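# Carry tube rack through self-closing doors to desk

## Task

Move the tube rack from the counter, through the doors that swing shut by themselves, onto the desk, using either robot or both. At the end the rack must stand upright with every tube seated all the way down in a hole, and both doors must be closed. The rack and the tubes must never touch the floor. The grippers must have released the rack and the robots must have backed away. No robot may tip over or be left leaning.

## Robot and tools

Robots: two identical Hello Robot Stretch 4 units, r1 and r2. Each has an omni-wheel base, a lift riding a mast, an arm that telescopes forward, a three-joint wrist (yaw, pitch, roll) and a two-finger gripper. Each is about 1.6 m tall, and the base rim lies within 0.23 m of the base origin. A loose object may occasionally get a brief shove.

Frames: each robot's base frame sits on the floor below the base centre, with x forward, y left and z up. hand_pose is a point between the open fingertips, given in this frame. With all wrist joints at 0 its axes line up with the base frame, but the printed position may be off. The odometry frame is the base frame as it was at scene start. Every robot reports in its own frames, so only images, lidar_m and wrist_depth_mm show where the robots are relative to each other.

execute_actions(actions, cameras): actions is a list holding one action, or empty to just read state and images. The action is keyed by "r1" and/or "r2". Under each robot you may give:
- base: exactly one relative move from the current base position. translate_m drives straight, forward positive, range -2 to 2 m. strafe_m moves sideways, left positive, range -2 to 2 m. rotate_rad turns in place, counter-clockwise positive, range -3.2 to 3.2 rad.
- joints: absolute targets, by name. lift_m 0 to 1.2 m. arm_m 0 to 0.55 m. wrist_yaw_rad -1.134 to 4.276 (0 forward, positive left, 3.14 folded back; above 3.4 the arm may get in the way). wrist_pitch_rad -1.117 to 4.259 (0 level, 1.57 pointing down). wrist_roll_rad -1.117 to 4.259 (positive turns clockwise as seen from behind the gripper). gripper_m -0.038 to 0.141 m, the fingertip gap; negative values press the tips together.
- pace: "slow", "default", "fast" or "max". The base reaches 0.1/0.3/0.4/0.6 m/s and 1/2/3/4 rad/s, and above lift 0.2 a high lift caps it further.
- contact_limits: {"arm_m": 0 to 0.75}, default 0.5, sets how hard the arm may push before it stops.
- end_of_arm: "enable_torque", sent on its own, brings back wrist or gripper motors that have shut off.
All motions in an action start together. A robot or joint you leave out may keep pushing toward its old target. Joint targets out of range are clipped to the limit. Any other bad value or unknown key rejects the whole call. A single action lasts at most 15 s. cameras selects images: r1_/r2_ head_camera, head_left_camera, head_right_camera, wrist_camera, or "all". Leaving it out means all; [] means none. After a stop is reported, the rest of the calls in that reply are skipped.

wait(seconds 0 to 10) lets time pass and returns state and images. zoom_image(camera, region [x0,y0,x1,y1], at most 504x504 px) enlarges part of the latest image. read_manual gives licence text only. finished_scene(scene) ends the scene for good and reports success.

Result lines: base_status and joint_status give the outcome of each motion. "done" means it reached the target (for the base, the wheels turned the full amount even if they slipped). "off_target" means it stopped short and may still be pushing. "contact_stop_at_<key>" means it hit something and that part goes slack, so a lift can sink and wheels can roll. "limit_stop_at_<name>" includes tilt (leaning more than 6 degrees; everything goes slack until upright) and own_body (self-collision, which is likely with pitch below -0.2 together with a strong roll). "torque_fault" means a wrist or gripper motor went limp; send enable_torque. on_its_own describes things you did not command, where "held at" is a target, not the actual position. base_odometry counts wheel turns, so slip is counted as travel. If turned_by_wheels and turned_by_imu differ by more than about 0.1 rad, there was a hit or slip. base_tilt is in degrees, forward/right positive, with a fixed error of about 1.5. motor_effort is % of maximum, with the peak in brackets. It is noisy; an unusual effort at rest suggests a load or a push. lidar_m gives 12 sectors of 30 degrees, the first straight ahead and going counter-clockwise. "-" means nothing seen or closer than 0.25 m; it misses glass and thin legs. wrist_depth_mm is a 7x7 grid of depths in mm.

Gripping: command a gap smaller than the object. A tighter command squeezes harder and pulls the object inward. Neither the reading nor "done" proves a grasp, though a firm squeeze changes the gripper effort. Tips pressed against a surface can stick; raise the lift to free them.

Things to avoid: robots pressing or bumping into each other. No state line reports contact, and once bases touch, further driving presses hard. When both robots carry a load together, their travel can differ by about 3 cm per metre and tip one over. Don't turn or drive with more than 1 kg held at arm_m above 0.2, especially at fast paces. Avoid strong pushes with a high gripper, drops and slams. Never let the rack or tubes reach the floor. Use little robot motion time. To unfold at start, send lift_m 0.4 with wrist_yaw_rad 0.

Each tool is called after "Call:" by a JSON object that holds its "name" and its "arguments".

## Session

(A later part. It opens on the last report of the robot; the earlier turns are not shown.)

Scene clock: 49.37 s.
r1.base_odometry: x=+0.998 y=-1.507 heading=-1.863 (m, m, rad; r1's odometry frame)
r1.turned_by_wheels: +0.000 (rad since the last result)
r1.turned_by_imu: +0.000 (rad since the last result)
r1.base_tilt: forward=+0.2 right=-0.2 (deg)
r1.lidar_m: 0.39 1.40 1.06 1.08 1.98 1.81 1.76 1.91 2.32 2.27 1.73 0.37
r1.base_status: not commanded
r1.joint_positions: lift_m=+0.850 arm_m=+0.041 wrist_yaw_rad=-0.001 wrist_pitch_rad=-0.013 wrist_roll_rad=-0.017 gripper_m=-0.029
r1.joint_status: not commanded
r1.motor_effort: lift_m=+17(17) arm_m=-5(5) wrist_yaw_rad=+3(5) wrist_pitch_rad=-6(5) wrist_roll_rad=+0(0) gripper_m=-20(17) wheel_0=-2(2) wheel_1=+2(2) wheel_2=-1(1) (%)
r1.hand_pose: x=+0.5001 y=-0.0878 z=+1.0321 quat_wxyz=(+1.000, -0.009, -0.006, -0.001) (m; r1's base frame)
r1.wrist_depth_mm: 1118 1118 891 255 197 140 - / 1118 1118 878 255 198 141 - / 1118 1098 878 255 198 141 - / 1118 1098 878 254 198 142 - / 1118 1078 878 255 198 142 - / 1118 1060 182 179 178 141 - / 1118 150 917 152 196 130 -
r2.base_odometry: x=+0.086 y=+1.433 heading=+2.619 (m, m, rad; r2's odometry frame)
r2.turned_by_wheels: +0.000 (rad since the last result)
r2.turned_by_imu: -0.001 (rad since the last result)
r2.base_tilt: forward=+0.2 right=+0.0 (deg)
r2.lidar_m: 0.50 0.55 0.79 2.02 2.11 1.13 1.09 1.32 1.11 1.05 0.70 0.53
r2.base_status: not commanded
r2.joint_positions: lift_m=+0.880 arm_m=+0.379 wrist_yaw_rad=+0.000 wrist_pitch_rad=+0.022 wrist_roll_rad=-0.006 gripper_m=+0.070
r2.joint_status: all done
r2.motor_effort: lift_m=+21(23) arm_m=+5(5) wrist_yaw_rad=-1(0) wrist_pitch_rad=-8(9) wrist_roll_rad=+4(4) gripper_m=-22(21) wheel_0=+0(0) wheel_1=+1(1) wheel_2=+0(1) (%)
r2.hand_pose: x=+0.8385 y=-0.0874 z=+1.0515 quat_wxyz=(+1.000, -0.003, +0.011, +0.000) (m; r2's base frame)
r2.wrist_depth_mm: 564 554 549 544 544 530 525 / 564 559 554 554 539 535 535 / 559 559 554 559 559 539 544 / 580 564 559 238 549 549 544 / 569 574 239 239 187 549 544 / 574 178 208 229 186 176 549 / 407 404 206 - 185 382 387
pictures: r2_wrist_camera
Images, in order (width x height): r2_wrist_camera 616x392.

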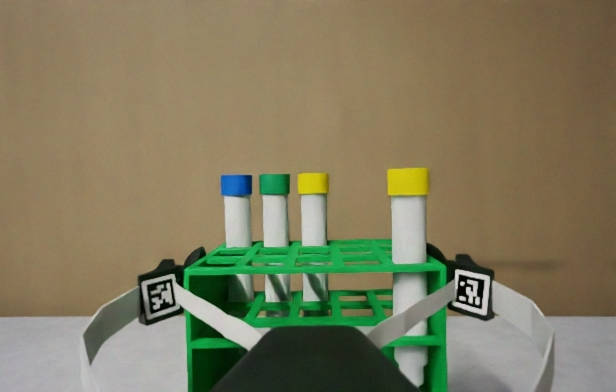

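Call:
{"name": "execute_actions", "arguments": {"actions": [{"r2":{"joints":{"arm_m":0.01}}}], "cameras": []}}

Call:
{"name": "execute_actions", "arguments": {"actions": [{"r2":{"base":{"strafe_m":1.2}}}], "cameras": []}}

Call:
{"name": "execute_actions", "arguments": {"actions": [{"r2":{"base":{"translate_m":-1.75}}}], "cameras": []}}

Call:
{"name": "execute_actions", "arguments": {"actions": [{"r2":{"base":{"rotate_rad":-1.57},"pace":"slow"}}], "cameras": ["r2_head_left_camera"]}}

Scene clock: 52.90 s.
r1.base_odometry: x=+0.998 y=-1.507 heading=-1.863 (m, m, rad; r1's odometry frame)
r1.turned_by_wheels: +0.000 (rad since the last result)
r1.turned_by_imu: -0.001 (rad since the last result)
r1.base_tilt: forward=+0.2 right=-0.2 (deg)
r1.lidar_m: 0.42 1.41 1.10 1.08 1.95 1.82 1.78 1.93 2.34 2.26 1.73 0.39
r1.base_status: not commanded
r1.joint_positions: lift_m=+0.850 arm_m=+0.041 wrist_yaw_rad=-0.001 wrist_pitch_rad=-0.013 wrist_roll_rad=-0.017 gripper_m=-0.029
r1.joint_status: not commanded
r1.motor_effort: lift_m=+17(17) arm_m=-5(5) wrist_yaw_rad=+3(2) wrist_pitch_rad=-5(5) wrist_roll_rad=+0(0) gripper_m=-17(17) wheel_0=-2(2) wheel_1=+2(2) wheel_2=-1(2) (%)
r1.hand_pose: x=+0.5001 y=-0.0878 z=+1.0321 quat_wxyz=(+1.000, -0.009, -0.006, -0.001) (m; r1's base frame)
r1.wrist_depth_mm: 1138 1118 891 254 198 141 - / 1118 1098 878 254 198 142 - / 1138 1098 878 255 198 142 - / 1098 1118 866 255 198 142 - / 1138 1138 891 254 199 142 - / 1118 1078 182 179 178 141 - / 1118 150 904 152 198 130 -
r2.base_odometry: x=+0.086 y=+1.433 heading=+2.619 (m, m, rad; r2's odometry frame)
r2.turned_by_wheels: +0.000 (rad since the last result)
r2.turned_by_imu: -0.001 (rad since the last result)
r2.base_tilt: forward=+0.2 right=-0.1 (deg)
r2.lidar_m: 0.42 0.52 0.78 2.02 2.12 1.10 1.09 1.33 1.13 1.06 0.72 0.53
r2.base_status: not commanded
r2.joint_positions: lift_m=+0.880 arm_m=+0.011 wrist_yaw_rad=+0.000 wrist_pitch_rad=+0.023 wrist_roll_rad=-0.006 gripper_m=+0.070
r2.joint_status: all done
r2.motor_effort: lift_m=+21(21) arm_m=-4(7) wrist_yaw_rad=+1(1) wrist_pitch_rad=-8(9) wrist_roll_rad=+4(3) gripper_m=-18(22) wheel_0=+0(0) wheel_1=+1(1) wheel_2=-1(0) (%)
r2.hand_pose: x=+0.4701 y=-0.0875 z=+1.0514 quat_wxyz=(+1.000, -0.003, +0.011, +0.000) (m; r2's base frame)
r2.wrist_depth_mm: 931 917 904 917 878 891 904 / 931 931 931 917 931 917 878 / 931 960 931 931 917 904 917 / 946 960 931 240 917 904 917 / 960 960 240 239 187 931 917 / 597 178 208 229 187 176 544 / 413 404 205 - 185 387 387
pictures: none
No camera images: the call's "cameras" was empty. Leave "cameras" out to get every camera's image.

Scene clock: 58.23 s.
r1.base_odometry: x=+0.998 y=-1.507 heading=-1.863 (m, m, rad; r1's odometry frame)
r1.turned_by_wheels: +0.000 (rad since the last result)
r1.turned_by_imu: -0.002 (rad since the last result)
r1.base_tilt: forward=+0.2 right=-0.3 (deg)
r1.lidar_m: 0.42 1.39 1.83 1.79 1.36 1.82 1.80 1.96 2.34 2.28 1.74 0.38
r1.base_status: not commanded
r1.joint_positions: lift_m=+0.850 arm_m=+0.041 wrist_yaw_rad=-0.001 wrist_pitch_rad=-0.013 wrist_roll_rad=-0.017 gripper_m=-0.029
r1.joint_status: not commanded
r1.motor_effort: lift_m=+17(17) arm_m=-5(5) wrist_yaw_rad=+4(3) wrist_pitch_rad=-6(6) wrist_roll_rad=+0(0) gripper_m=-15(14) wheel_0=-2(2) wheel_1=+2(2) wheel_2=-1(1) (%)
r1.hand_pose: x=+0.5001 y=-0.0878 z=+1.0321 quat_wxyz=(+1.000, -0.009, -0.006, -0.001) (m; r1's base frame)
r1.wrist_depth_mm: 1098 1098 891 255 198 140 - / 1118 1098 891 255 198 141 - / 1118 1118 866 255 198 142 - / 1118 1078 866 255 198 142 - / 1098 1098 878 254 198 142 - / 1098 1098 182 180 178 141 - / 1098 150 904 152 198 130 -
r2.base_odometry: x=-0.513 y=+0.393 heading=+2.619 (m, m, rad; r2's odometry frame)
r2.turned_by_wheels: +0.000 (rad since the last result)
r2.turned_by_imu: +0.003 (rad since the last result)
r2.base_tilt: forward=+0.1 right=+0.1 (deg)
r2.lidar_m: 0.43 1.14 0.84 0.80 0.86 1.22 3.62 1.35 1.91 1.97 0.77 0.57
r2.base_status: done
r2.joint_positions: lift_m=+0.880 arm_m=+0.011 wrist_yaw_rad=+0.000 wrist_pitch_rad=+0.023 wrist_roll_rad=-0.006 gripper_m=+0.070
r2.joint_status: not commanded
r2.motor_effort: lift_m=+20(21) arm_m=-5(4) wrist_yaw_rad=-1(1) wrist_pitch_rad=-9(9) wrist_roll_rad=+4(4) gripper_m=-22(20) wheel_0=-1(5) wheel_1=-2(7) wheel_2=-1(1) (%)
r2.hand_pose: x=+0.4701 y=-0.0874 z=+1.0515 quat_wxyz=(+1.000, -0.003, +0.011, +0.000) (m; r2's base frame)
r2.wrist_depth_mm: 976 931 946 931 931 931 904 / 960 946 976 960 946 931 917 / 991 976 931 946 946 946 917 / 1008 976 960 239 960 946 917 / 991 991 239 239 187 946 917 / 1008 178 208 229 186 177 544 / 1042 991 206 - 185 389 384
pictures: none
No camera images: the call's "cameras" was empty. Leave "cameras" out to get every camera's image.

Scene clock: 65.53 s.
r1.base_odometry: x=+0.998 y=-1.507 heading=-1.863 (m, m, rad; r1's odometry frame)
r1.turned_by_wheels: +0.000 (rad since the last result)
r1.turned_by_imu: -0.002 (rad since the last result)
r1.base_tilt: forward=+0.2 right=-0.3 (deg)
r1.lidar_m: 0.38 1.40 1.80 1.77 1.92 1.83 0.73 0.81 2.32 2.28 1.73 0.38
r1.base_status: not commanded
r1.joint_positions: lift_m=+0.850 arm_m=+0.041 wrist_yaw_rad=-0.001 wrist_pitch_rad=-0.013 wrist_roll_rad=-0.017 gripper_m=-0.029
r1.joint_status: not commanded
r1.motor_effort: lift_m=+17(17) arm_m=-5(5) wrist_yaw_rad=+2(3) wrist_pitch_rad=-6(6) wrist_roll_rad=+0(0) gripper_m=-19(17) wheel_0=-2(2) wheel_1=+2(2) wheel_2=-2(1) (%)
r1.hand_pose: x=+0.5001 y=-0.0878 z=+1.0321 quat_wxyz=(+1.000, -0.009, -0.006, -0.001) (m; r1's base frame)
r1.wrist_depth_mm: 1118 1078 904 254 198 140 - / 1118 1118 904 255 198 141 - / 1118 1078 866 255 199 142 - / 1118 1138 891 254 199 142 - / 1118 1098 878 255 199 142 - / 1118 1078 182 180 178 141 - / 1098 150 904 152 197 130 -
r2.base_odometry: x=+1.003 y=-0.481 heading=+2.619 (m, m, rad; r2's odometry frame)
r2.turned_by_wheels: +0.000 (rad since the last result)
r2.turned_by_imu: +0.007 (rad since the last result)
r2.base_tilt: forward=+0.1 right=-0.1 (deg)
r2.lidar_m: 0.45 1.20 0.88 0.85 0.92 1.30 1.79 1.87 2.30 1.34 0.79 2.37
r2.base_status: done
r2.joint_positions: lift_m=+0.880 arm_m=+0.011 wrist_yaw_rad=+0.000 wrist_pitch_rad=+0.023 wrist_roll_rad=-0.006 gripper_m=+0.070
r2.joint_status: not commanded
r2.motor_effort: lift_m=+20(21) arm_m=-4(4) wrist_yaw_rad=+1(0) wrist_pitch_rad=-9(9) wrist_roll_rad=+3(4) gripper_m=-20(20) wheel_0=+0(5) wheel_1=-1(5) wheel_2=-1(8) (%)
r2.hand_pose: x=+0.4701 y=-0.0874 z=+1.0516 quat_wxyz=(+1.000, -0.003, +0.011, +0.000) (m; r2's base frame)
r2.wrist_depth_mm: 1336 1863 - - - - - / 1308 1863 - - - - - / 1336 1863 - - - - - / 1336 1921 - 240 - - - / 1308 1756 240 238 189 - - / 1255 178 208 230 187 177 - / 1229 1863 205 - 186 - -
pictures: none
No camera images: the call's "cameras" was empty. Leave "cameras" out to get every camera's image.

Scene clock: 68.40 s.
r1.base_odometry: x=+0.998 y=-1.507 heading=-1.863 (m, m, rad; r1's odometry frame)
r1.turned_by_wheels: +0.000 (rad since the last result)
r1.turned_by_imu: -0.001 (rad since the last result)
r1.base_tilt: forward=+0.2 right=-0.3 (deg)
r1.lidar_m: 0.39 1.39 1.82 1.79 1.94 1.80 0.88 0.63 0.68 2.27 1.70 0.40
r1.base_status: not commanded
r1.joint_positions: lift_m=+0.850 arm_m=+0.041 wrist_yaw_rad=-0.001 wrist_pitch_rad=-0.013 wrist_roll_rad=-0.017 gripper_m=-0.029
r1.joint_status: not commanded
r1.motor_effort: lift_m=+17(17) arm_m=-5(5) wrist_yaw_rad=+4(3) wrist_pitch_rad=-6(6) wrist_roll_rad=+0(0) gripper_m=-17(17) wheel_0=-2(2) wheel_1=+2(2) wheel_2=-1(2) (%)
r1.hand_pose: x=+0.5001 y=-0.0878 z=+1.0321 quat_wxyz=(+1.000, -0.009, -0.006, -0.001) (m; r1's base frame)
r1.wrist_depth_mm: 1138 1118 891 255 198 141 - / 1098 1118 866 254 198 141 - / 1160 1118 878 254 198 142 - / 1098 1078 891 254 199 142 - / 1138 1098 891 256 199 142 - / 1118 1078 182 179 178 141 - / 1098 150 904 152 196 130 -
r2.base_odometry: x=+1.003 y=-0.481 heading=+1.049 (m, m, rad; r2's odometry frame)
r2.turned_by_wheels: -1.570 (rad since the last result)
r2.turned_by_imu: -1.605 (rad since the last result)
r2.base_tilt: forward=+0.2 right=-0.1 (deg)
r2.lidar_m: 0.43 0.81 2.39 2.32 1.23 0.91 0.86 0.89 1.27 1.75 1.86 2.31
r2.base_status: done
r2.joint_positions: lift_m=+0.880 arm_m=+0.011 wrist_yaw_rad=+0.000 wrist_pitch_rad=+0.023 wrist_roll_rad=-0.006 gripper_m=+0.070
r2.joint_status: not commanded
r2.motor_effort: lift_m=+20(19) arm_m=-4(4) wrist_yaw_rad=+0(1) wrist_pitch_rad=-9(9) wrist_roll_rad=+4(4) gripper_m=-20(21) wheel_0=+1(6) wheel_1=+2(6) wheel_2=+1(6) (%)
r2.hand_pose: x=+0.4701 y=-0.0874 z=+1.0516 quat_wxyz=(+1.000, -0.003, +0.011, +0.000) (m; r2's base frame)
r2.wrist_depth_mm: 609 - - - 1983 1921 1983 / - - - - 1921 - 1921 / 603 - - - 1921 1921 1983 / 580 - - 238 - - 1983 / 627 - 240 238 190 - - / - 178 208 229 186 177 - / 615 - 205 - 186 - -
pictures: r2_head_left_camera
Images, in order (width x height): r2_head_left_camera 420x672.

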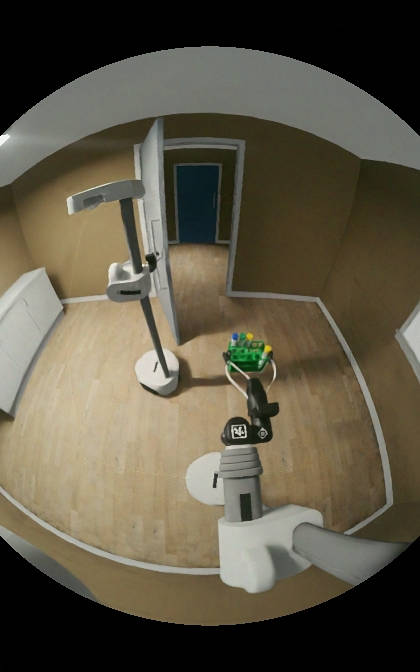

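Call:
{"name": "execute_actions", "arguments": {"actions": [{"r2":{"base":{"strafe_m":-0.25}}}], "cameras": []}}

Call:
{"name": "execute_actions", "arguments": {"actions": [{"r2":{"base":{"translate_m":1.45}}}], "cameras": []}}

Call:
{"name": "execute_actions", "arguments": {"actions": [{"r2":{"base":{"strafe_m":0.38}}}], "cameras": []}}

Call:
{"name": "execute_actions", "arguments": {"actions": [{"r2":{"base":{"translate_m":0.4}},"r1":{"joints":{"gripper_m":0.1}}}], "cameras": ["r2_head_left_camera"]}}

Call:
{"name": "execute_actions", "arguments": {"actions": [{"r1":{"base":{"translate_m":-0.2}}}], "cameras": []}}

Call:
{"name": "execute_actions", "arguments": {"actions": [{"r1":{"base":{"strafe_m":-1.15},"joints":{"wrist_yaw_rad":3.0,"arm_m":0.01}}}], "cameras": []}}

Call:
{"name": "execute_actions", "arguments": {"actions": [{"r1":{"base":{"translate_m":1.15}}}], "cameras": ["r1_head_left_camera"]}}

Scene clock: 72.30 s.
r1.base_odometry: x=+0.998 y=-1.507 heading=-1.863 (m, m, rad; r1's odometry frame)
r1.turned_by_wheels: +0.000 (rad since the last result)
r1.turned_by_imu: -0.001 (rad since the last result)
r1.base_tilt: forward=+0.2 right=-0.3 (deg)
r1.lidar_m: 0.41 1.37 1.82 1.79 1.96 1.82 1.77 0.95 0.86 2.26 1.74 0.38
r1.base_status: not commanded
r1.joint_positions: lift_m=+0.850 arm_m=+0.041 wrist_yaw_rad=-0.001 wrist_pitch_rad=-0.013 wrist_roll_rad=-0.017 gripper_m=-0.029
r1.joint_status: not commanded
r1.motor_effort: lift_m=+17(17) arm_m=-5(5) wrist_yaw_rad=+2(3) wrist_pitch_rad=-6(5) wrist_roll_rad=+0(0) gripper_m=-18(19) wheel_0=-2(2) wheel_1=+2(2) wheel_2=-1(1) (%)
r1.hand_pose: x=+0.5001 y=-0.0878 z=+1.0321 quat_wxyz=(+1.000, -0.009, -0.006, -0.001) (m; r1's base frame)
r1.wrist_depth_mm: 1138 1098 891 254 198 141 - / 1138 1098 878 254 198 141 - / 1098 1098 878 255 198 142 - / 1138 1118 891 255 198 142 - / 1138 1078 878 255 198 142 - / 1138 1118 181 179 178 141 - / 1118 150 904 152 197 130 -
r2.base_odometry: x=+1.220 y=-0.606 heading=+1.049 (m, m, rad; r2's odometry frame)
r2.turned_by_wheels: +0.000 (rad since the last result)
r2.turned_by_imu: -0.003 (rad since the last result)
r2.base_tilt: forward=+0.1 right=-0.1 (deg)
r2.lidar_m: 0.42 0.94 1.02 2.58 1.21 0.91 0.86 0.92 1.29 1.49 1.57 2.27
r2.base_status: done
r2.joint_positions: lift_m=+0.880 arm_m=+0.011 wrist_yaw_rad=+0.000 wrist_pitch_rad=+0.023 wrist_roll_rad=-0.006 gripper_m=+0.070
r2.joint_status: not commanded
r2.motor_effort: lift_m=+20(20) arm_m=-4(4) wrist_yaw_rad=-1(1) wrist_pitch_rad=-9(9) wrist_roll_rad=+3(4) gripper_m=-23(20) wheel_0=+0(7) wheel_1=+0(7) wheel_2=+0(1) (%)
r2.hand_pose: x=+0.4701 y=-0.0874 z=+1.0516 quat_wxyz=(+1.000, -0.003, +0.011, +0.000) (m; r2's base frame)
r2.wrist_depth_mm: - 1983 - - 1921 1921 1921 / - - - 1983 - - 1983 / - - - - - 1983 1921 / 1182 - - 240 1983 - 1983 / - 1464 240 239 188 1983 - / - 178 207 230 188 176 - / - 1921 204 - 186 - -
pictures: none
No camera images: the call's "cameras" was empty. Leave "cameras" out to get every camera's image.

Scene clock: 78.60 s.
r1.base_odometry: x=+0.998 y=-1.507 heading=-1.863 (m, m, rad; r1's odometry frame)
r1.turned_by_wheels: +0.000 (rad since the last result)
r1.turned_by_imu: -0.002 (rad since the last result)
r1.base_tilt: forward=+0.2 right=-0.3 (deg)
r1.lidar_m: 0.39 1.38 1.80 1.79 1.93 1.80 1.75 1.92 2.29 2.25 0.67 0.39
r1.base_status: not commanded
r1.joint_positions: lift_m=+0.850 arm_m=+0.041 wrist_yaw_rad=-0.001 wrist_pitch_rad=-0.013 wrist_roll_rad=-0.017 gripper_m=-0.029
r1.joint_status: not commanded
r1.motor_effort: lift_m=+17(17) arm_m=-5(5) wrist_yaw_rad=+2(5) wrist_pitch_rad=-5(6) wrist_roll_rad=+0(0) gripper_m=-16(17) wheel_0=-2(2) wheel_1=+2(2) wheel_2=-2(1) (%)
r1.hand_pose: x=+0.5001 y=-0.0878 z=+1.0321 quat_wxyz=(+1.000, -0.009, -0.006, -0.001) (m; r1's base frame)
r1.wrist_depth_mm: 1118 1098 917 254 198 140 - / 1118 1098 904 255 198 141 - / 1138 1118 878 255 199 142 - / 1098 1098 891 255 199 142 - / 1098 1098 878 257 199 142 - / 1098 1118 181 179 178 142 - / 1118 150 904 152 197 130 -
r2.base_odometry: x=+1.943 y=+0.651 heading=+1.049 (m, m, rad; r2's odometry frame)
r2.turned_by_wheels: +0.000 (rad since the last result)
r2.turned_by_imu: -0.011 (rad since the last result)
r2.base_tilt: forward=+0.4 right=+0.0 (deg)
r2.lidar_m: 0.43 2.14 0.69 0.54 0.63 0.75 2.33 2.23 1.61 1.55 1.08 0.41
r2.base_status: done
r2.joint_positions: lift_m=+0.880 arm_m=+0.011 wrist_yaw_rad=+0.000 wrist_pitch_rad=+0.023 wrist_roll_rad=-0.006 gripper_m=+0.070
r2.joint_status: not commanded
r2.motor_effort: lift_m=+20(20) arm_m=-4(4) wrist_yaw_rad=+1(1) wrist_pitch_rad=-8(9) wrist_roll_rad=+4(4) gripper_m=-22(19) wheel_0=-1(4) wheel_1=+0(4) wheel_2=+1(7) (%)
r2.hand_pose: x=+0.4701 y=-0.0874 z=+1.0516 quat_wxyz=(+1.000, -0.003, +0.011, +0.000) (m; r2's base frame)
r2.wrist_depth_mm: - - - 544 549 539 539 / - - - 549 544 539 544 / - - - 554 539 549 544 / - - - 238 559 554 549 / - - 240 240 187 549 549 / - 178 207 229 187 176 549 / - - 204 - 186 564 559
pictures: none
No camera images: the call's "cameras" was empty. Leave "cameras" out to get every camera's image.

Scene clock: 81.20 s.
r1.base_odometry: x=+0.998 y=-1.507 heading=-1.863 (m, m, rad; r1's odometry frame)
r1.turned_by_wheels: +0.000 (rad since the last result)
r1.turned_by_imu: -0.001 (rad since the last result)
r1.base_tilt: forward=+0.2 right=-0.2 (deg)
r1.lidar_m: 0.40 1.38 1.81 1.77 1.94 1.82 1.77 1.93 2.31 2.27 0.43 0.39
r1.base_status: not commanded
r1.joint_positions: lift_m=+0.850 arm_m=+0.041 wrist_yaw_rad=+0.000 wrist_pitch_rad=-0.013 wrist_roll_rad=-0.017 gripper_m=-0.029
r1.joint_status: not commanded
r1.motor_effort: lift_m=+17(17) arm_m=-5(5) wrist_yaw_rad=+1(4) wrist_pitch_rad=-5(6) wrist_roll_rad=+0(0) gripper_m=-20(16) wheel_0=-2(2) wheel_1=+2(2) wheel_2=-2(1) (%)
r1.hand_pose: x=+0.5002 y=-0.0875 z=+1.0321 quat_wxyz=(+1.000, -0.009, -0.006, +0.000) (m; r1's base frame)
r1.wrist_depth_mm: 1118 1118 904 252 195 138 - / 1078 1098 891 252 196 140 - / 1118 1098 891 159 195 140 - / 1118 1118 891 252 196 140 - / 1118 1098 904 253 196 140 - / 1118 1098 182 179 176 139 - / 1118 147 917 151 195 128 -
r2.base_odometry: x=+1.614 y=+0.841 heading=+1.048 (m, m, rad; r2's odometry frame)
r2.turned_by_wheels: +0.000 (rad since the last result)
r2.turned_by_imu: +0.000 (rad since the last result)
r2.base_tilt: forward=+0.1 right=-0.1 (deg)
r2.lidar_m: 0.43 0.54 0.25 0.25 0.27 0.36 2.32 2.43 1.99 1.93 1.08 0.86
r2.base_status: done
r2.joint_positions: lift_m=+0.880 arm_m=+0.011 wrist_yaw_rad=+0.000 wrist_pitch_rad=+0.023 wrist_roll_rad=-0.006 gripper_m=+0.070
r2.joint_status: not commanded
r2.motor_effort: lift_m=+20(20) arm_m=-4(4) wrist_yaw_rad=+1(3) wrist_pitch_rad=-9(9) wrist_roll_rad=+4(4) gripper_m=-21(20) wheel_0=-1(9) wheel_1=-1(10) wheel_2=-1(0) (%)
r2.hand_pose: x=+0.4701 y=-0.0874 z=+1.0516 quat_wxyz=(+1.000, -0.003, +0.011, +0.000) (m; r2's base frame)
r2.wrist_depth_mm: 1661 - - - - 1921 530 / 1708 - - - - 1921 535 / 1756 - - - - 1863 544 / 1661 - - 240 - 1921 539 / 1708 - 240 240 189 676 549 / 1661 177 208 230 187 176 544 / 1576 - 206 - 186 676 564
pictures: none
No camera images: the call's "cameras" was empty. Leave "cameras" out to get every camera's image.

Scene clock: 84.03 s.
r1.base_odometry: x=+0.998 y=-1.507 heading=-1.863 (m, m, rad; r1's odometry frame)
r1.turned_by_wheels: +0.000 (rad since the last result)
r1.turned_by_imu: -0.001 (rad since the last result)
r1.base_tilt: forward=+0.2 right=-0.3 (deg)
r1.lidar_m: 0.45 1.38 1.83 1.79 1.92 1.83 1.75 1.93 2.31 2.25 1.76 0.42
r1.base_status: not commanded
r1.joint_positions: lift_m=+0.850 arm_m=+0.040 wrist_yaw_rad=-0.005 wrist_pitch_rad=-0.013 wrist_roll_rad=-0.017 gripper_m=+0.100
r1.joint_status: all done
r1.on_its_own: wrist_yaw_rad is at rest, and its effort (+14) is outside its rest range (-13 to +13)
r1.motor_effort: lift_m=+17(17) arm_m=-2(5) wrist_yaw_rad=+14(19) wrist_pitch_rad=-5(6) wrist_roll_rad=+0(0) gripper_m=-3(19) wheel_0=-3(4) wheel_1=+1(2) wheel_2=-5(5) (%)
r1.hand_pose: x=+0.4993 y=-0.0888 z=+1.0321 quat_wxyz=(+1.000, -0.009, -0.006, -0.002) (m; r1's base frame)
r1.wrist_depth_mm: 1118 1078 904 410 229 194 - / 1138 1118 904 415 231 195 165 / 1118 1098 891 410 230 196 166 / 1118 1098 891 410 230 196 166 / 1118 1098 904 407 230 195 165 / 1118 1098 597 413 183 187 165 / 1098 1118 931 139 168 179 -
r2.base_odometry: x=+1.813 y=+1.187 heading=+1.048 (m, m, rad; r2's odometry frame)
r2.turned_by_wheels: +0.000 (rad since the last result)
r2.turned_by_imu: -0.003 (rad since the last result)
r2.base_tilt: forward=+0.3 right=-0.1 (deg)
r2.lidar_m: 0.43 1.57 0.43 0.32 0.30 0.34 2.74 2.75 2.01 1.45 0.54 0.55
r2.base_status: done
r2.joint_positions: lift_m=+0.880 arm_m=+0.011 wrist_yaw_rad=+0.000 wrist_pitch_rad=+0.023 wrist_roll_rad=-0.006 gripper_m=+0.070
r2.joint_status: not commanded
r2.motor_effort: lift_m=+20(20) arm_m=-4(4) wrist_yaw_rad=+0(0) wrist_pitch_rad=-8(8) wrist_roll_rad=+4(5) gripper_m=-21(23) wheel_0=-1(2) wheel_1=+1(4) wheel_2=+1(7) (%)
r2.hand_pose: x=+0.4701 y=-0.0874 z=+1.0516 quat_wxyz=(+1.000, -0.003, +0.011, +0.000) (m; r2's base frame)
r2.wrist_depth_mm: 1708 - - - - 1983 1255 / 1756 - - - - 1863 1281 / 1661 - - - - 1863 1229 / 1661 - - 238 - 1921 1229 / 1708 - 240 238 188 1708 1229 / 1661 178 207 229 186 177 1205 / 1576 - 205 - 186 1808 1229
pictures: r2_head_left_camera
Images, in order (width x height): r2_head_left_camera 420x672.

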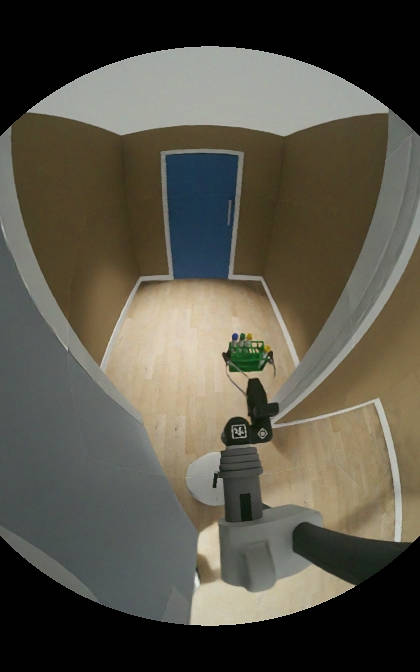

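Scene clock: 86.10 s.
r1.base_odometry: x=+1.056 y=-1.316 heading=-1.864 (m, m, rad; r1's odometry frame)
r1.turned_by_wheels: +0.000 (rad since the last result)
r1.turned_by_imu: +0.000 (rad since the last result)
r1.base_tilt: forward=+0.2 right=-0.3 (deg)
r1.lidar_m: 0.87 1.62 1.84 1.80 2.07 1.62 1.60 1.70 2.27 2.24 1.98 0.72
r1.base_status: done
r1.joint_positions: lift_m=+0.850 arm_m=+0.040 wrist_yaw_rad=+0.000 wrist_pitch_rad=-0.013 wrist_roll_rad=-0.017 gripper_m=+0.100
r1.joint_status: not commanded
r1.motor_effort: lift_m=+17(17) arm_m=-2(2) wrist_yaw_rad=-3(16) wrist_pitch_rad=-5(5) wrist_roll_rad=+0(0) gripper_m=-3(3) wheel_0=+0(5) wheel_1=+0(7) wheel_2=-1(9) (%)
r1.hand_pose: x=+0.4997 y=-0.0874 z=+1.0321 quat_wxyz=(+1.000, -0.009, -0.006, +0.000) (m; r1's base frame)
r1.wrist_depth_mm: 1366 1308 1308 831 615 462 424 / 1336 1366 1281 831 615 459 424 / 1336 1336 1281 831 621 469 427 / 1308 1336 1308 842 621 466 427 / 1281 1281 1308 842 609 466 430 / 1336 1308 1060 831 200 466 424 / 1336 1336 1281 150 609 452 424
r2.base_odometry: x=+1.813 y=+1.187 heading=+1.048 (m, m, rad; r2's odometry frame)
r2.turned_by_wheels: +0.000 (rad since the last result)
r2.turned_by_imu: -0.001 (rad since the last result)
r2.base_tilt: forward=+0.2 right=-0.2 (deg)
r2.lidar_m: 0.44 1.57 0.33 0.25 - 0.25 0.28 2.77 2.02 1.45 0.52 0.56
r2.base_status: not commanded
r2.joint_positions: lift_m=+0.880 arm_m=+0.011 wrist_yaw_rad=+0.000 wrist_pitch_rad=+0.023 wrist_roll_rad=-0.006 gripper_m=+0.070
r2.joint_status: not commanded
r2.motor_effort: lift_m=+20(20) arm_m=-5(4) wrist_yaw_rad=+1(1) wrist_pitch_rad=-9(8) wrist_roll_rad=+5(4) gripper_m=-23(22) wheel_0=-1(1) wheel_1=+1(1) wheel_2=+0(1) (%)
r2.hand_pose: x=+0.4701 y=-0.0874 z=+1.0516 quat_wxyz=(+1.000, -0.003, +0.011, +0.000) (m; r2's base frame)
r2.wrist_depth_mm: 1661 - - - - 1863 1229 / 1708 - - - - 1863 1229 / 1661 - - - - 1921 1255 / 1661 - - 239 - 1983 1255 / 1708 - 240 239 187 1756 1255 / 1708 178 207 229 186 177 1205 / 1576 - 205 - 185 1863 1182
pictures: none
No camera images: the call's "cameras" was empty. Leave "cameras" out to get every camera's image.

Scene clock: 91.27 s.
r1.base_odometry: x=-0.045 y=-0.984 heading=-1.863 (m, m, rad; r1's odometry frame)
r1.turned_by_wheels: +0.000 (rad since the last result)
r1.turned_by_imu: -0.001 (rad since the last result)
r1.base_tilt: forward=+0.2 right=-0.3 (deg)
r1.lidar_m: 1.39 1.05 0.97 2.96 2.24 1.75 1.68 1.48 1.10 1.09 1.22 1.44
r1.base_status: done
r1.joint_positions: lift_m=+0.850 arm_m=+0.011 wrist_yaw_rad=+3.000 wrist_pitch_rad=-0.013 wrist_roll_rad=-0.017 gripper_m=+0.100
r1.joint_status: all done
r1.motor_effort: lift_m=+17(17) arm_m=-5(2) wrist_yaw_rad=-1(8) wrist_pitch_rad=-5(5) wrist_roll_rad=+0(0) gripper_m=-2(2) wheel_0=-1(7) wheel_1=+2(9) wheel_2=+1(0) (%)
r1.hand_pose: x=-0.0914 y=+0.1273 z=+1.0321 quat_wxyz=(+0.071, +0.006, -0.009, +0.997) (m; r1's base frame)
r1.wrist_depth_mm: 144 254 1863 1921 1863 1983 - / 117 149 1921 1863 1983 1983 - / 121 152 1863 1983 1921 1983 - / 143 203 1863 1921 1921 1983 1983 / 1808 1808 1863 1863 1921 1983 1983 / 1756 1808 1808 1863 200 1983 1983 / 1708 1808 1863 149 1863 1921 1983
r2.base_odometry: x=+1.813 y=+1.187 heading=+1.049 (m, m, rad; r2's odometry frame)
r2.turned_by_wheels: +0.000 (rad since the last result)
r2.turned_by_imu: -0.002 (rad since the last result)
r2.base_tilt: forward=+0.3 right=-0.2 (deg)
r2.lidar_m: 0.43 1.60 0.30 0.25 - 0.25 0.25 1.05 1.19 1.45 0.56 0.55
r2.base_status: not commanded
r2.joint_positions: lift_m=+0.880 arm_m=+0.011 wrist_yaw_rad=+0.000 wrist_pitch_rad=+0.023 wrist_roll_rad=-0.006 gripper_m=+0.070
r2.joint_status: not commanded
r2.motor_effort: lift_m=+20(20) arm_m=-4(4) wrist_yaw_rad=+2(2) wrist_pitch_rad=-8(9) wrist_roll_rad=+4(4) gripper_m=-25(21) wheel_0=-1(9) wheel_1=+2(5) wheel_2=+1(5) (%)
r2.hand_pose: x=+0.4701 y=-0.0874 z=+1.0516 quat_wxyz=(+1.000, -0.003, +0.011, +0.000) (m; r2's base frame)
r2.wrist_depth_mm: 1661 - - - - 1983 1229 / 1661 - - - - 1983 1281 / 1756 - - - - 1983 1281 / 1708 - - 238 - 1983 1229 / 1708 - 239 239 189 1756 1281 / 1576 178 208 229 187 176 1255 / 1576 - 205 - 186 1863 1182
pictures: none
No camera images: the call's "cameras" was empty. Leave "cameras" out to get every camera's image.

Scene clock: 96.60 s.
r1.base_odometry: x=-0.377 y=-2.085 heading=-1.863 (m, m, rad; r1's odometry frame)
r1.turned_by_wheels: +0.000 (rad since the last result)
r1.turned_by_imu: -0.005 (rad since the last result)
r1.base_tilt: forward=+0.2 right=-0.2 (deg)
r1.lidar_m: 0.25 0.27 0.37 0.51 0.56 2.85 2.84 1.63 1.25 0.79 0.35 0.26
r1.base_status: done
r1.joint_positions: lift_m=+0.850 arm_m=+0.011 wrist_yaw_rad=+3.000 wrist_pitch_rad=-0.013 wrist_roll_rad=-0.017 gripper_m=+0.100
r1.joint_status: not commanded
r1.motor_effort: lift_m=+17(17) arm_m=-5(5) wrist_yaw_rad=+0(0) wrist_pitch_rad=-5(6) wrist_roll_rad=-1(1) gripper_m=-6(1) wheel_0=-1(6) wheel_1=+0(3) wheel_2=+0(8) (%)
r1.hand_pose: x=-0.0915 y=+0.1273 z=+1.0321 quat_wxyz=(+0.071, +0.006, -0.009, +0.997) (m; r1's base frame)
r1.wrist_depth_mm: 144 255 - - - - - / 117 149 - - - - - / 121 152 - - - - - / 143 203 - - - - - / - - - - - - - / - - - - 200 - - / - - - 150 - - -
r2.base_odometry: x=+1.813 y=+1.187 heading=+1.049 (m, m, rad; r2's odometry frame)
r2.turned_by_wheels: +0.000 (rad since the last result)
r2.turned_by_imu: -0.002 (rad since the last result)
r2.base_tilt: forward=+0.3 right=+0.0 (deg)
r2.lidar_m: 0.44 1.60 0.33 0.25 - 0.25 0.27 2.76 2.03 0.50 0.53 0.55
r2.base_status: not commanded
r2.joint_positions: lift_m=+0.880 arm_m=+0.011 wrist_yaw_rad=+0.000 wrist_pitch_rad=+0.023 wrist_roll_rad=-0.006 gripper_m=+0.070
r2.joint_status: not commanded
r2.motor_effort: lift_m=+20(20) arm_m=-4(4) wrist_yaw_rad=+1(0) wrist_pitch_rad=-8(8) wrist_roll_rad=+4(4) gripper_m=-21(21) wheel_0=-1(2) wheel_1=+2(2) wheel_2=+1(1) (%)
r2.hand_pose: x=+0.4701 y=-0.0874 z=+1.0516 quat_wxyz=(+1.000, -0.003, +0.011, +0.000) (m; r2's base frame)
r2.wrist_depth_mm: 1756 - - - - 1808 1255 / 1756 - - - - 1921 1229 / 1708 - - - - 1983 1281 / 1708 - - 239 - - 1255 / 1661 - 239 238 189 1808 1255 / 1708 178 208 229 186 177 1229 / 1576 - 205 - 186 1921 1205
pictures: r1_head_left_camera
Images, in order (width x height): r1_head_left_camera 420x672.

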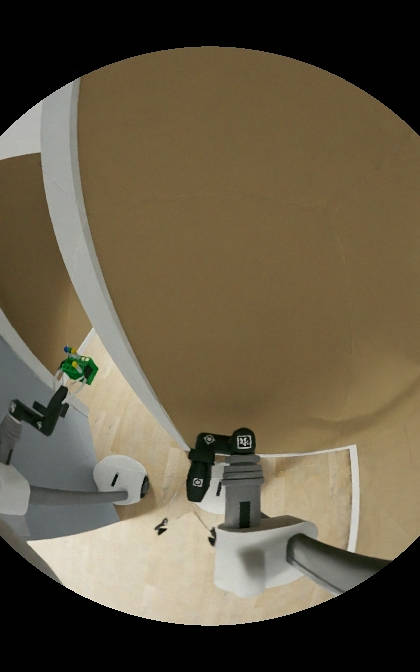

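Call:
{"name": "execute_actions", "arguments": {"actions": [{"r1":{"base":{"translate_m":-0.2}}}], "cameras": []}}

Call:
{"name": "execute_actions", "arguments": {"actions": [{"r1":{"base":{"strafe_m":0.72}},"r2":{"base":{"translate_m":0.95}}}], "cameras": []}}

Call:
{"name": "execute_actions", "arguments": {"actions": [{"r2":{"base":{"strafe_m":-0.6}}}], "cameras": ["r1_head_left_camera"]}}

Call:
{"name": "execute_actions", "arguments": {"actions": [{"r1":{"base":{"translate_m":1.8}}}], "cameras": []}}

Call:
{"name": "execute_actions", "arguments": {"actions": [{"r1":{"base":{"strafe_m":-0.3},"joints":{"wrist_yaw_rad":0,"gripper_m":0.08}}}], "cameras": ["r1_head_left_camera","r1_wrist_camera"]}}

Scene clock: 100.73 s.
r1.base_odometry: x=-0.319 y=-1.894 heading=-1.864 (m, m, rad; r1's odometry frame)
r1.turned_by_wheels: +0.000 (rad since the last result)
r1.turned_by_imu: -0.001 (rad since the last result)
r1.base_tilt: forward=+0.2 right=-0.3 (deg)
r1.lidar_m: 0.42 0.49 0.54 0.52 0.76 2.71 2.64 1.54 1.24 1.21 0.62 0.46
r1.base_status: done
r1.joint_positions: lift_m=+0.850 arm_m=+0.011 wrist_yaw_rad=+3.000 wrist_pitch_rad=-0.013 wrist_roll_rad=-0.017 gripper_m=+0.100
r1.joint_status: not commanded
r1.motor_effort: lift_m=+17(17) arm_m=-5(5) wrist_yaw_rad=-1(0) wrist_pitch_rad=-5(5) wrist_roll_rad=+0(0) gripper_m=-2(0) wheel_0=+0(4) wheel_1=+0(5) wheel_2=-1(8) (%)
r1.hand_pose: x=-0.0915 y=+0.1273 z=+1.0321 quat_wxyz=(+0.071, +0.006, -0.009, +0.997) (m; r1's base frame)
r1.wrist_depth_mm: 144 255 - - - - - / 117 149 - - - - - / 121 153 - - - - - / 143 203 - - - - - / - - - - - - - / - - - - 200 - - / - - - 150 - - -
r2.base_odometry: x=+1.813 y=+1.187 heading=+1.049 (m, m, rad; r2's odometry frame)
r2.turned_by_wheels: +0.000 (rad since the last result)
r2.turned_by_imu: -0.002 (rad since the last result)
r2.base_tilt: forward=+0.4 right=-0.4 (deg)
r2.lidar_m: 0.44 1.59 0.32 0.25 - 0.25 0.27 2.76 0.55 0.53 0.53 0.56
r2.base_status: not commanded
r2.joint_positions: lift_m=+0.880 arm_m=+0.011 wrist_yaw_rad=+0.000 wrist_pitch_rad=+0.023 wrist_roll_rad=-0.006 gripper_m=+0.070
r2.joint_status: not commanded
r2.motor_effort: lift_m=+20(20) arm_m=-4(5) wrist_yaw_rad=+1(1) wrist_pitch_rad=-9(8) wrist_roll_rad=+3(4) gripper_m=-20(24) wheel_0=-2(2) wheel_1=+2(2) wheel_2=+1(1) (%)
r2.hand_pose: x=+0.4701 y=-0.0874 z=+1.0516 quat_wxyz=(+1.000, -0.003, +0.011, +0.000) (m; r2's base frame)
r2.wrist_depth_mm: 1708 - - - - 1863 1255 / 1708 - - - - 1808 1229 / 1618 - - - - 1983 1281 / 1708 - - 239 - 1983 1281 / 1661 - 239 238 189 1863 1205 / 1708 178 208 229 187 176 1229 / 1576 - 204 - 186 1863 1205
pictures: none
No camera images: the call's "cameras" was empty. Leave "cameras" out to get every camera's image.

Scene clock: 105.40 s.
r1.base_odometry: x=+0.370 y=-2.101 heading=-1.863 (m, m, rad; r1's odometry frame)
r1.turned_by_wheels: +0.000 (rad since the last result)
r1.turned_by_imu: +0.017 (rad since the last result)
r1.base_tilt: forward=+0.2 right=-0.3 (deg)
r1.lidar_m: 0.86 0.71 0.41 0.33 0.36 0.43 2.58 2.45 1.97 1.52 0.68 0.64
r1.base_status: done
r1.joint_positions: lift_m=+0.850 arm_m=+0.011 wrist_yaw_rad=+3.000 wrist_pitch_rad=-0.013 wrist_roll_rad=-0.017 gripper_m=+0.100
r1.joint_status: not commanded
r1.motor_effort: lift_m=+19(19) arm_m=-5(5) wrist_yaw_rad=-1(1) wrist_pitch_rad=-5(6) wrist_roll_rad=+0(0) gripper_m=-1(2) wheel_0=+1(17) wheel_1=+1(19) wheel_2=+1(9) (%)
r1.hand_pose: x=-0.0915 y=+0.1273 z=+1.0320 quat_wxyz=(+0.071, +0.006, -0.009, +0.997) (m; r1's base frame)
r1.wrist_depth_mm: 144 254 - - - 399 325 / 117 149 - - - 402 329 / 120 152 - - - 402 329 / 143 204 - - - 404 332 / - - - - - 402 330 / - - - - 199 404 330 / - - - 150 - 370 327
r2.base_odometry: x=+2.287 y=+2.011 heading=+1.049 (m, m, rad; r2's odometry frame)
r2.turned_by_wheels: +0.000 (rad since the last result)
r2.turned_by_imu: -0.007 (rad since the last result)
r2.base_tilt: forward=+0.4 right=-0.1 (deg)
r2.lidar_m: 0.43 1.61 1.15 1.10 0.72 0.76 0.87 0.55 0.58 0.90 0.96 1.36
r2.base_status: done
r2.joint_positions: lift_m=+0.880 arm_m=+0.011 wrist_yaw_rad=+0.000 wrist_pitch_rad=+0.023 wrist_roll_rad=-0.006 gripper_m=+0.070
r2.joint_status: not commanded
r2.motor_effort: lift_m=+20(20) arm_m=-4(4) wrist_yaw_rad=-2(0) wrist_pitch_rad=-8(8) wrist_roll_rad=+5(4) gripper_m=-20(23) wheel_0=+0(2) wheel_1=-1(6) wheel_2=+1(8) (%)
r2.hand_pose: x=+0.4701 y=-0.0874 z=+1.0516 quat_wxyz=(+1.000, -0.003, +0.011, +0.000) (m; r2's base frame)
r2.wrist_depth_mm: 1537 1576 1576 1576 1499 1499 1255 / 1576 1537 1537 1576 1576 1537 1255 / 1618 1618 1618 1537 1576 1537 1281 / 1618 1618 1661 240 1576 1576 1281 / 1576 1618 238 238 189 1537 1255 / 1661 177 207 229 186 176 1205 / 1576 1661 205 - 185 1576 1182
pictures: none
No camera images: the call's "cameras" was empty. Leave "cameras" out to get every camera's image.

Scene clock: 108.73 s.
r1.base_odometry: x=+0.370 y=-2.101 heading=-1.863 (m, m, rad; r1's odometry frame)
r1.turned_by_wheels: +0.000 (rad since the last result)
r1.turned_by_imu: -0.001 (rad since the last result)
r1.base_tilt: forward=+0.2 right=-0.3 (deg)
r1.lidar_m: 2.82 0.65 0.25 0.25 - 0.25 2.61 2.48 1.94 1.53 0.70 0.63
r1.base_status: not commanded
r1.joint_positions: lift_m=+0.850 arm_m=+0.011 wrist_yaw_rad=+3.001 wrist_pitch_rad=-0.013 wrist_roll_rad=-0.017 gripper_m=+0.100
r1.joint_status: not commanded
r1.motor_effort: lift_m=+19(19) arm_m=-5(5) wrist_yaw_rad=-4(8) wrist_pitch_rad=-5(6) wrist_roll_rad=+0(0) gripper_m=-3(0) wheel_0=+0(9) wheel_1=+2(7) wheel_2=+1(5) (%)
r1.hand_pose: x=-0.0917 y=+0.1269 z=+1.0320 quat_wxyz=(+0.070, +0.006, -0.009, +0.997) (m; r1's base frame)
r1.wrist_depth_mm: 144 252 - 330 251 200 - / 116 149 - 327 251 200 174 / 120 152 - 330 251 200 175 / 143 202 - 330 250 200 175 / - - - 330 250 200 174 / - - 404 329 197 198 174 / - - - 146 249 188 -
r2.base_odometry: x=+2.807 y=+1.712 heading=+1.049 (m, m, rad; r2's odometry frame)
r2.turned_by_wheels: +0.000 (rad since the last result)
r2.turned_by_imu: -0.004 (rad since the last result)
r2.base_tilt: forward=+0.4 right=-0.1 (deg)
r2.lidar_m: 0.43 1.85 1.78 1.67 1.24 0.41 0.37 0.43 0.34 0.31 0.33 0.46
r2.base_status: done
r2.joint_positions: lift_m=+0.880 arm_m=+0.011 wrist_yaw_rad=+0.000 wrist_pitch_rad=+0.023 wrist_roll_rad=-0.006 gripper_m=+0.070
r2.joint_status: not commanded
r2.motor_effort: lift_m=+20(19) arm_m=-4(4) wrist_yaw_rad=+1(1) wrist_pitch_rad=-9(9) wrist_roll_rad=+5(4) gripper_m=-18(21) wheel_0=+1(7) wheel_1=+0(8) wheel_2=+0(0) (%)
r2.hand_pose: x=+0.4701 y=-0.0874 z=+1.0516 quat_wxyz=(+1.000, -0.003, +0.011, +0.000) (m; r2's base frame)
r2.wrist_depth_mm: 1576 1537 1576 1576 1182 574 394 / 1618 1499 1576 1576 1160 569 394 / 1576 1576 1576 1576 1205 574 397 / 1576 1576 1618 240 842 574 397 / 1661 1618 240 239 189 544 402 / 1618 178 208 229 187 177 382 / 1618 1618 205 - 185 544 389
pictures: r1_head_left_camera
Images, in order (width x height): r1_head_left_camera 420x672.

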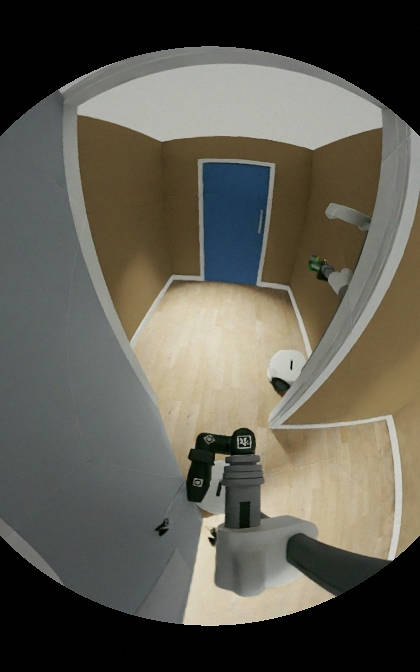

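Scene clock: 116.23 s.
r1.base_odometry: x=-0.149 y=-3.825 heading=-1.863 (m, m, rad; r1's odometry frame)
r1.turned_by_wheels: +0.000 (rad since the last result)
r1.turned_by_imu: -0.008 (rad since the last result)
r1.base_tilt: forward=+0.2 right=-0.3 (deg)
r1.lidar_m: 1.06 1.15 0.97 0.97 1.04 1.18 1.16 0.78 0.78 1.06 1.15 1.05
r1.base_status: done
r1.joint_positions: lift_m=+0.850 arm_m=+0.011 wrist_yaw_rad=+3.000 wrist_pitch_rad=-0.013 wrist_roll_rad=-0.017 gripper_m=+0.100
r1.joint_status: not commanded
r1.motor_effort: lift_m=+19(19) arm_m=-5(5) wrist_yaw_rad=+0(4) wrist_pitch_rad=-5(5) wrist_roll_rad=+0(1) gripper_m=-4(4) wheel_0=+1(7) wheel_1=+0(4) wheel_2=-1(8) (%)
r1.hand_pose: x=-0.0916 y=+0.1272 z=+1.0320 quat_wxyz=(+0.071, +0.006, -0.009, +0.997) (m; r1's base frame)
r1.wrist_depth_mm: 144 255 1336 1366 1308 1336 1229 / 116 149 1336 1366 1281 1336 1182 / 121 152 1366 1366 1308 1336 1229 / 142 203 1366 1366 1281 1308 1229 / 1205 1308 1336 1336 1281 1308 1229 / 1229 1308 1336 1366 200 1336 1205 / 1160 1255 1308 150 1281 1281 1182
r2.base_odometry: x=+2.807 y=+1.712 heading=+1.049 (m, m, rad; r2's odometry frame)
r2.turned_by_wheels: +0.000 (rad since the last result)
r2.turned_by_imu: -0.003 (rad since the last result)
r2.base_tilt: forward=+0.3 right=-0.1 (deg)
r2.lidar_m: 0.44 0.79 0.79 1.65 0.70 0.41 0.39 0.41 0.34 0.31 0.30 0.46
r2.base_status: not commanded
r2.joint_positions: lift_m=+0.880 arm_m=+0.011 wrist_yaw_rad=+0.000 wrist_pitch_rad=+0.023 wrist_roll_rad=-0.006 gripper_m=+0.070
r2.joint_status: not commanded
r2.motor_effort: lift_m=+19(19) arm_m=-4(4) wrist_yaw_rad=-1(0) wrist_pitch_rad=-9(9) wrist_roll_rad=+5(3) gripper_m=-21(21) wheel_0=+1(1) wheel_1=+0(0) wheel_2=+0(0) (%)
r2.hand_pose: x=+0.4701 y=-0.0874 z=+1.0516 quat_wxyz=(+1.000, -0.003, +0.011, +0.000) (m; r2's base frame)
r2.wrist_depth_mm: 1618 1576 1576 1576 1182 564 394 / 1576 1537 1537 1537 1205 574 394 / 1576 1576 1576 1576 1182 569 394 / 1576 1576 1537 239 820 574 394 / 1661 1618 239 239 189 539 399 / 1618 178 208 229 187 176 384 / 1618 1576 205 - 186 554 384
pictures: none
No camera images: the call's "cameras" was empty. Leave "cameras" out to get every camera's image.

Scene clock: 118.57 s.
r1.base_odometry: x=-0.436 y=-3.738 heading=-1.863 (m, m, rad; r1's odometry frame)
r1.turned_by_wheels: +0.000 (rad since the last result)
r1.turned_by_imu: -0.002 (rad since the last result)
r1.base_tilt: forward=+0.2 right=-0.2 (deg)
r1.lidar_m: 0.98 1.13 1.28 1.25 1.36 1.22 0.72 0.62 0.48 0.74 0.85 1.08
r1.base_status: done
r1.joint_positions: lift_m=+0.850 arm_m=+0.011 wrist_yaw_rad=+0.000 wrist_pitch_rad=-0.013 wrist_roll_rad=-0.017 gripper_m=+0.080
r1.joint_status: all done
r1.motor_effort: lift_m=+19(19) arm_m=-5(5) wrist_yaw_rad=-2(2) wrist_pitch_rad=-5(5) wrist_roll_rad=+0(0) gripper_m=+0(3) wheel_0=+0(9) wheel_1=+1(8) wheel_2=-1(3) (%)
r1.hand_pose: x=+0.4702 y=-0.0873 z=+1.0320 quat_wxyz=(+1.000, -0.009, -0.007, +0.000) (m; r1's base frame)
r1.wrist_depth_mm: 891 866 842 842 831 820 798 / 891 854 842 831 820 820 798 / 891 878 854 842 820 809 788 / 878 854 854 842 820 788 798 / 878 878 854 809 820 809 788 / 866 866 211 831 197 809 798 / 891 854 854 149 820 798 798
r2.base_odometry: x=+2.807 y=+1.712 heading=+1.049 (m, m, rad; r2's odometry frame)
r2.turned_by_wheels: +0.000 (rad since the last result)
r2.turned_by_imu: -0.001 (rad since the last result)
r2.base_tilt: forward=+0.2 right=+0.0 (deg)
r2.lidar_m: 0.43 0.60 0.74 1.65 0.73 0.41 0.39 0.42 0.32 0.31 0.33 0.48
r2.base_status: not commanded
r2.joint_positions: lift_m=+0.880 arm_m=+0.011 wrist_yaw_rad=+0.000 wrist_pitch_rad=+0.023 wrist_roll_rad=-0.006 gripper_m=+0.070
r2.joint_status: not commanded
r2.motor_effort: lift_m=+19(19) arm_m=-4(4) wrist_yaw_rad=+0(2) wrist_pitch_rad=-9(8) wrist_roll_rad=+4(4) gripper_m=-24(21) wheel_0=+1(1) wheel_1=+0(0) wheel_2=+0(0) (%)
r2.hand_pose: x=+0.4701 y=-0.0874 z=+1.0516 quat_wxyz=(+1.000, -0.003, +0.011, +0.000) (m; r2's base frame)
r2.wrist_depth_mm: 1618 1576 1537 1576 1138 569 392 / 1618 1576 1537 1576 1182 569 392 / 1576 1618 1576 1618 1229 574 397 / 715 1576 1576 239 831 574 399 / 1618 1618 239 241 189 535 399 / 1618 178 208 230 187 176 382 / 1661 1537 205 - 186 549 382
pictures: r1_head_left_camera, r1_wrist_camera
Images, in order (width x height): r1_head_left_camera 420x672, r1_wrist_camera 616x392.

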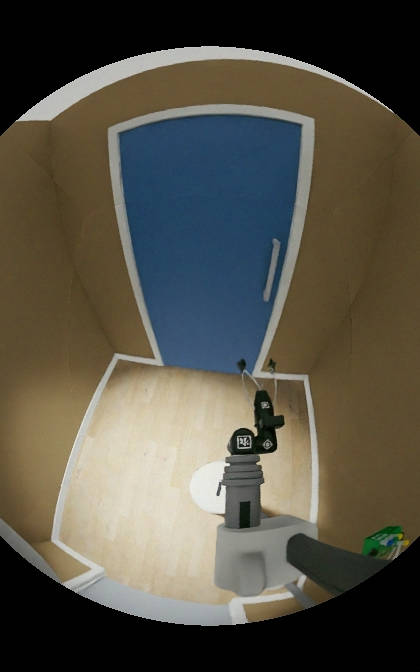

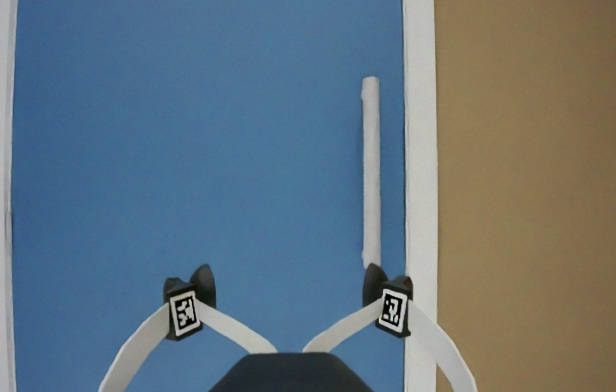

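Call:
{"name": "execute_actions", "arguments": {"actions": [{"r1":{"base":{"translate_m":0.3},"joints":{"lift_m":1.0}}}], "cameras": []}}

Call:
{"name": "execute_actions", "arguments": {"actions": [{"r1":{"base":{"rotate_rad":-0.08}}}], "cameras": []}}

Call:
{"name": "execute_actions", "arguments": {"actions": [{"r1":{"base":{"strafe_m":-0.07}}}], "cameras": ["r1_wrist_camera"]}}

Scene clock: 122.67 s.
r1.base_odometry: x=-0.523 y=-4.025 heading=-1.863 (m, m, rad; r1's odometry frame)
r1.turned_by_wheels: +0.000 (rad since the last result)
r1.turned_by_imu: -0.002 (rad since the last result)
r1.base_tilt: forward=+0.2 right=-0.3 (deg)
r1.lidar_m: 0.73 0.79 1.23 1.20 1.34 1.55 0.91 0.71 0.81 0.78 0.86 0.67
r1.base_status: done
r1.joint_positions: lift_m=+1.000 arm_m=+0.011 wrist_yaw_rad=+0.000 wrist_pitch_rad=-0.013 wrist_roll_rad=-0.017 gripper_m=+0.080
r1.joint_status: all done
r1.motor_effort: lift_m=+22(25) arm_m=-5(5) wrist_yaw_rad=-2(1) wrist_pitch_rad=-4(5) wrist_roll_rad=+0(0) gripper_m=+0(1) wheel_0=+0(5) wheel_1=+0(5) wheel_2=+0(8) (%)
r1.hand_pose: x=+0.4702 y=-0.0874 z=+1.1818 quat_wxyz=(+1.000, -0.009, -0.007, +0.000) (m; r1's base frame)
r1.wrist_depth_mm: 564 554 549 539 525 504 508 / 559 549 539 535 521 512 504 / 554 559 539 535 530 512 504 / 559 549 539 530 521 512 508 / 559 549 544 525 449 504 504 / 559 554 210 530 197 508 508 / 559 535 539 150 525 500 500
r2.base_odometry: x=+2.807 y=+1.712 heading=+1.049 (m, m, rad; r2's odometry frame)
r2.turned_by_wheels: +0.000 (rad since the last result)
r2.turned_by_imu: -0.002 (rad since the last result)
r2.base_tilt: forward=+0.4 right=-0.1 (deg)
r2.lidar_m: 0.44 0.89 1.80 1.64 0.71 0.40 0.40 0.43 0.34 0.30 0.31 0.47
r2.base_status: not commanded
r2.joint_positions: lift_m=+0.880 arm_m=+0.011 wrist_yaw_rad=+0.000 wrist_pitch_rad=+0.023 wrist_roll_rad=-0.006 gripper_m=+0.070
r2.joint_status: not commanded
r2.motor_effort: lift_m=+20(19) arm_m=-4(4) wrist_yaw_rad=+0(0) wrist_pitch_rad=-8(9) wrist_roll_rad=+3(4) gripper_m=-23(22) wheel_0=+1(1) wheel_1=+0(1) wheel_2=+0(0) (%)
r2.hand_pose: x=+0.4701 y=-0.0874 z=+1.0516 quat_wxyz=(+1.000, -0.003, +0.011, +0.000) (m; r2's base frame)
r2.wrist_depth_mm: 699 1537 1576 1537 1160 564 394 / 615 1537 1537 1576 1182 569 394 / 699 1205 1576 1618 1205 569 394 / 1618 1576 1618 238 820 580 399 / 1618 1618 240 238 189 535 399 / 1618 178 207 229 187 176 382 / 1661 1618 205 - 186 549 384
pictures: none
No camera images: the call's "cameras" was empty. Leave "cameras" out to get every camera's image.

Scene clock: 123.40 s.
r1.base_odometry: x=-0.523 y=-4.025 heading=-1.943 (m, m, rad; r1's odometry frame)
r1.turned_by_wheels: -0.080 (rad since the last result)
r1.turned_by_imu: -0.081 (rad since the last result)
r1.base_tilt: forward=+0.2 right=-0.4 (deg)
r1.lidar_m: 0.67 0.79 1.11 1.22 1.30 1.55 1.05 0.71 0.77 0.78 0.84 0.76
r1.base_status: done
r1.joint_positions: lift_m=+1.000 arm_m=+0.011 wrist_yaw_rad=+0.000 wrist_pitch_rad=-0.013 wrist_roll_rad=-0.017 gripper_m=+0.080
r1.joint_status: not commanded
r1.motor_effort: lift_m=+22(22) arm_m=-5(5) wrist_yaw_rad=+1(0) wrist_pitch_rad=-6(5) wrist_roll_rad=-1(0) gripper_m=-4(1) wheel_0=+1(7) wheel_1=+1(5) wheel_2=+0(5) (%)
r1.hand_pose: x=+0.4702 y=-0.0874 z=+1.1818 quat_wxyz=(+1.000, -0.009, -0.007, +0.000) (m; r1's base frame)
r1.wrist_depth_mm: 535 544 535 544 539 544 539 / 535 530 535 539 539 539 539 / 530 530 535 535 539 535 539 / 535 535 539 530 530 535 544 / 530 535 535 539 521 535 539 / 535 535 211 535 197 535 539 / 530 535 535 149 525 539 539
r2.base_odometry: x=+2.807 y=+1.712 heading=+1.049 (m, m, rad; r2's odometry frame)
r2.turned_by_wheels: +0.000 (rad since the last result)
r2.turned_by_imu: +0.000 (rad since the last result)
r2.base_tilt: forward=+0.3 right=-0.1 (deg)
r2.lidar_m: 0.45 0.87 1.81 1.64 0.72 0.41 0.39 0.43 0.34 0.29 0.34 0.48
r2.base_status: not commanded
r2.joint_positions: lift_m=+0.880 arm_m=+0.011 wrist_yaw_rad=+0.000 wrist_pitch_rad=+0.023 wrist_roll_rad=-0.006 gripper_m=+0.070
r2.joint_status: not commanded
r2.motor_effort: lift_m=+20(19) arm_m=-4(4) wrist_yaw_rad=+0(0) wrist_pitch_rad=-9(9) wrist_roll_rad=+4(4) gripper_m=-24(21) wheel_0=+1(0) wheel_1=+0(0) wheel_2=+0(0) (%)
r2.hand_pose: x=+0.4701 y=-0.0874 z=+1.0516 quat_wxyz=(+1.000, -0.003, +0.011, +0.000) (m; r2's base frame)
r2.wrist_depth_mm: 676 1576 1537 1499 1138 564 397 / 615 1537 1537 1499 1182 574 397 / 715 1025 1576 1576 1182 574 399 / 1576 1576 1537 238 831 580 402 / 1661 1576 238 240 187 544 404 / 1661 178 208 229 187 177 384 / 1661 1661 204 - 186 549 384
pictures: none
No camera images: the call's "cameras" was empty. Leave "cameras" out to get every camera's image.

Scene clock: 124.67 s.
r1.base_odometry: x=-0.588 y=-4.000 heading=-1.943 (m, m, rad; r1's odometry frame)
r1.turned_by_wheels: +0.000 (rad since the last result)
r1.turned_by_imu: -0.001 (rad since the last result)
r1.base_tilt: forward=+0.2 right=-0.3 (deg)
r1.lidar_m: 0.66 0.77 1.04 1.27 1.39 1.57 0.89 0.65 0.77 0.71 0.75 0.74
r1.base_status: done
r1.joint_positions: lift_m=+1.000 arm_m=+0.011 wrist_yaw_rad=+0.000 wrist_pitch_rad=-0.013 wrist_roll_rad=-0.017 gripper_m=+0.080
r1.joint_status: not commanded
r1.motor_effort: lift_m=+22(22) arm_m=-5(5) wrist_yaw_rad=-2(2) wrist_pitch_rad=-5(4) wrist_roll_rad=+0(0) gripper_m=-4(6) wheel_0=-1(8) wheel_1=+1(7) wheel_2=+0(2) (%)
r1.hand_pose: x=+0.4702 y=-0.0874 z=+1.1818 quat_wxyz=(+1.000, -0.009, -0.007, +0.000) (m; r1's base frame)
r1.wrist_depth_mm: 535 539 539 535 525 539 544 / 535 535 530 544 539 535 535 / 530 535 535 535 535 539 539 / 530 535 530 530 530 539 535 / 530 535 530 535 530 539 539 / 530 535 210 535 198 535 535 / 525 530 535 149 521 539 539
r2.base_odometry: x=+2.807 y=+1.712 heading=+1.049 (m, m, rad; r2's odometry frame)
r2.turned_by_wheels: +0.000 (rad since the last result)
r2.turned_by_imu: -0.001 (rad since the last result)
r2.base_tilt: forward=+0.2 right=-0.2 (deg)
r2.lidar_m: 0.42 0.84 1.78 1.65 0.72 0.41 0.40 0.43 0.33 0.32 0.33 0.47
r2.base_status: not commanded
r2.joint_positions: lift_m=+0.880 arm_m=+0.011 wrist_yaw_rad=+0.000 wrist_pitch_rad=+0.023 wrist_roll_rad=-0.006 gripper_m=+0.070
r2.joint_status: not commanded
r2.motor_effort: lift_m=+19(20) arm_m=-4(4) wrist_yaw_rad=+0(1) wrist_pitch_rad=-9(9) wrist_roll_rad=+4(3) gripper_m=-21(24) wheel_0=+1(1) wheel_1=+0(0) wheel_2=+0(0) (%)
r2.hand_pose: x=+0.4701 y=-0.0874 z=+1.0516 quat_wxyz=(+1.000, -0.003, +0.011, +0.000) (m; r2's base frame)
r2.wrist_depth_mm: 676 1576 1576 1576 1160 564 394 / 597 707 1576 1618 1138 574 397 / 1576 931 1537 1537 1205 574 397 / 1618 1618 1576 238 831 574 399 / 1618 707 239 240 189 530 404 / 1618 178 208 229 187 176 384 / 1618 1618 206 - 186 544 384
pictures: r1_wrist_camera
Images, in order (width x height): r1_wrist_camera 616x392.

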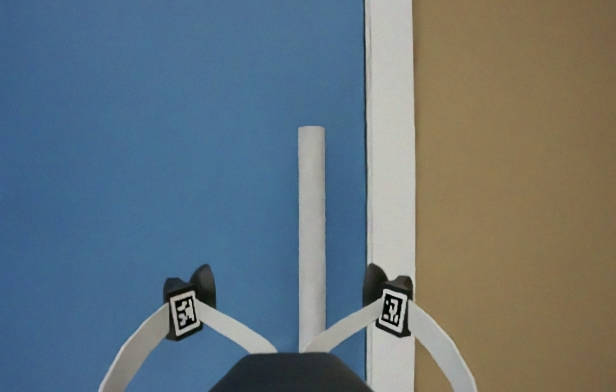

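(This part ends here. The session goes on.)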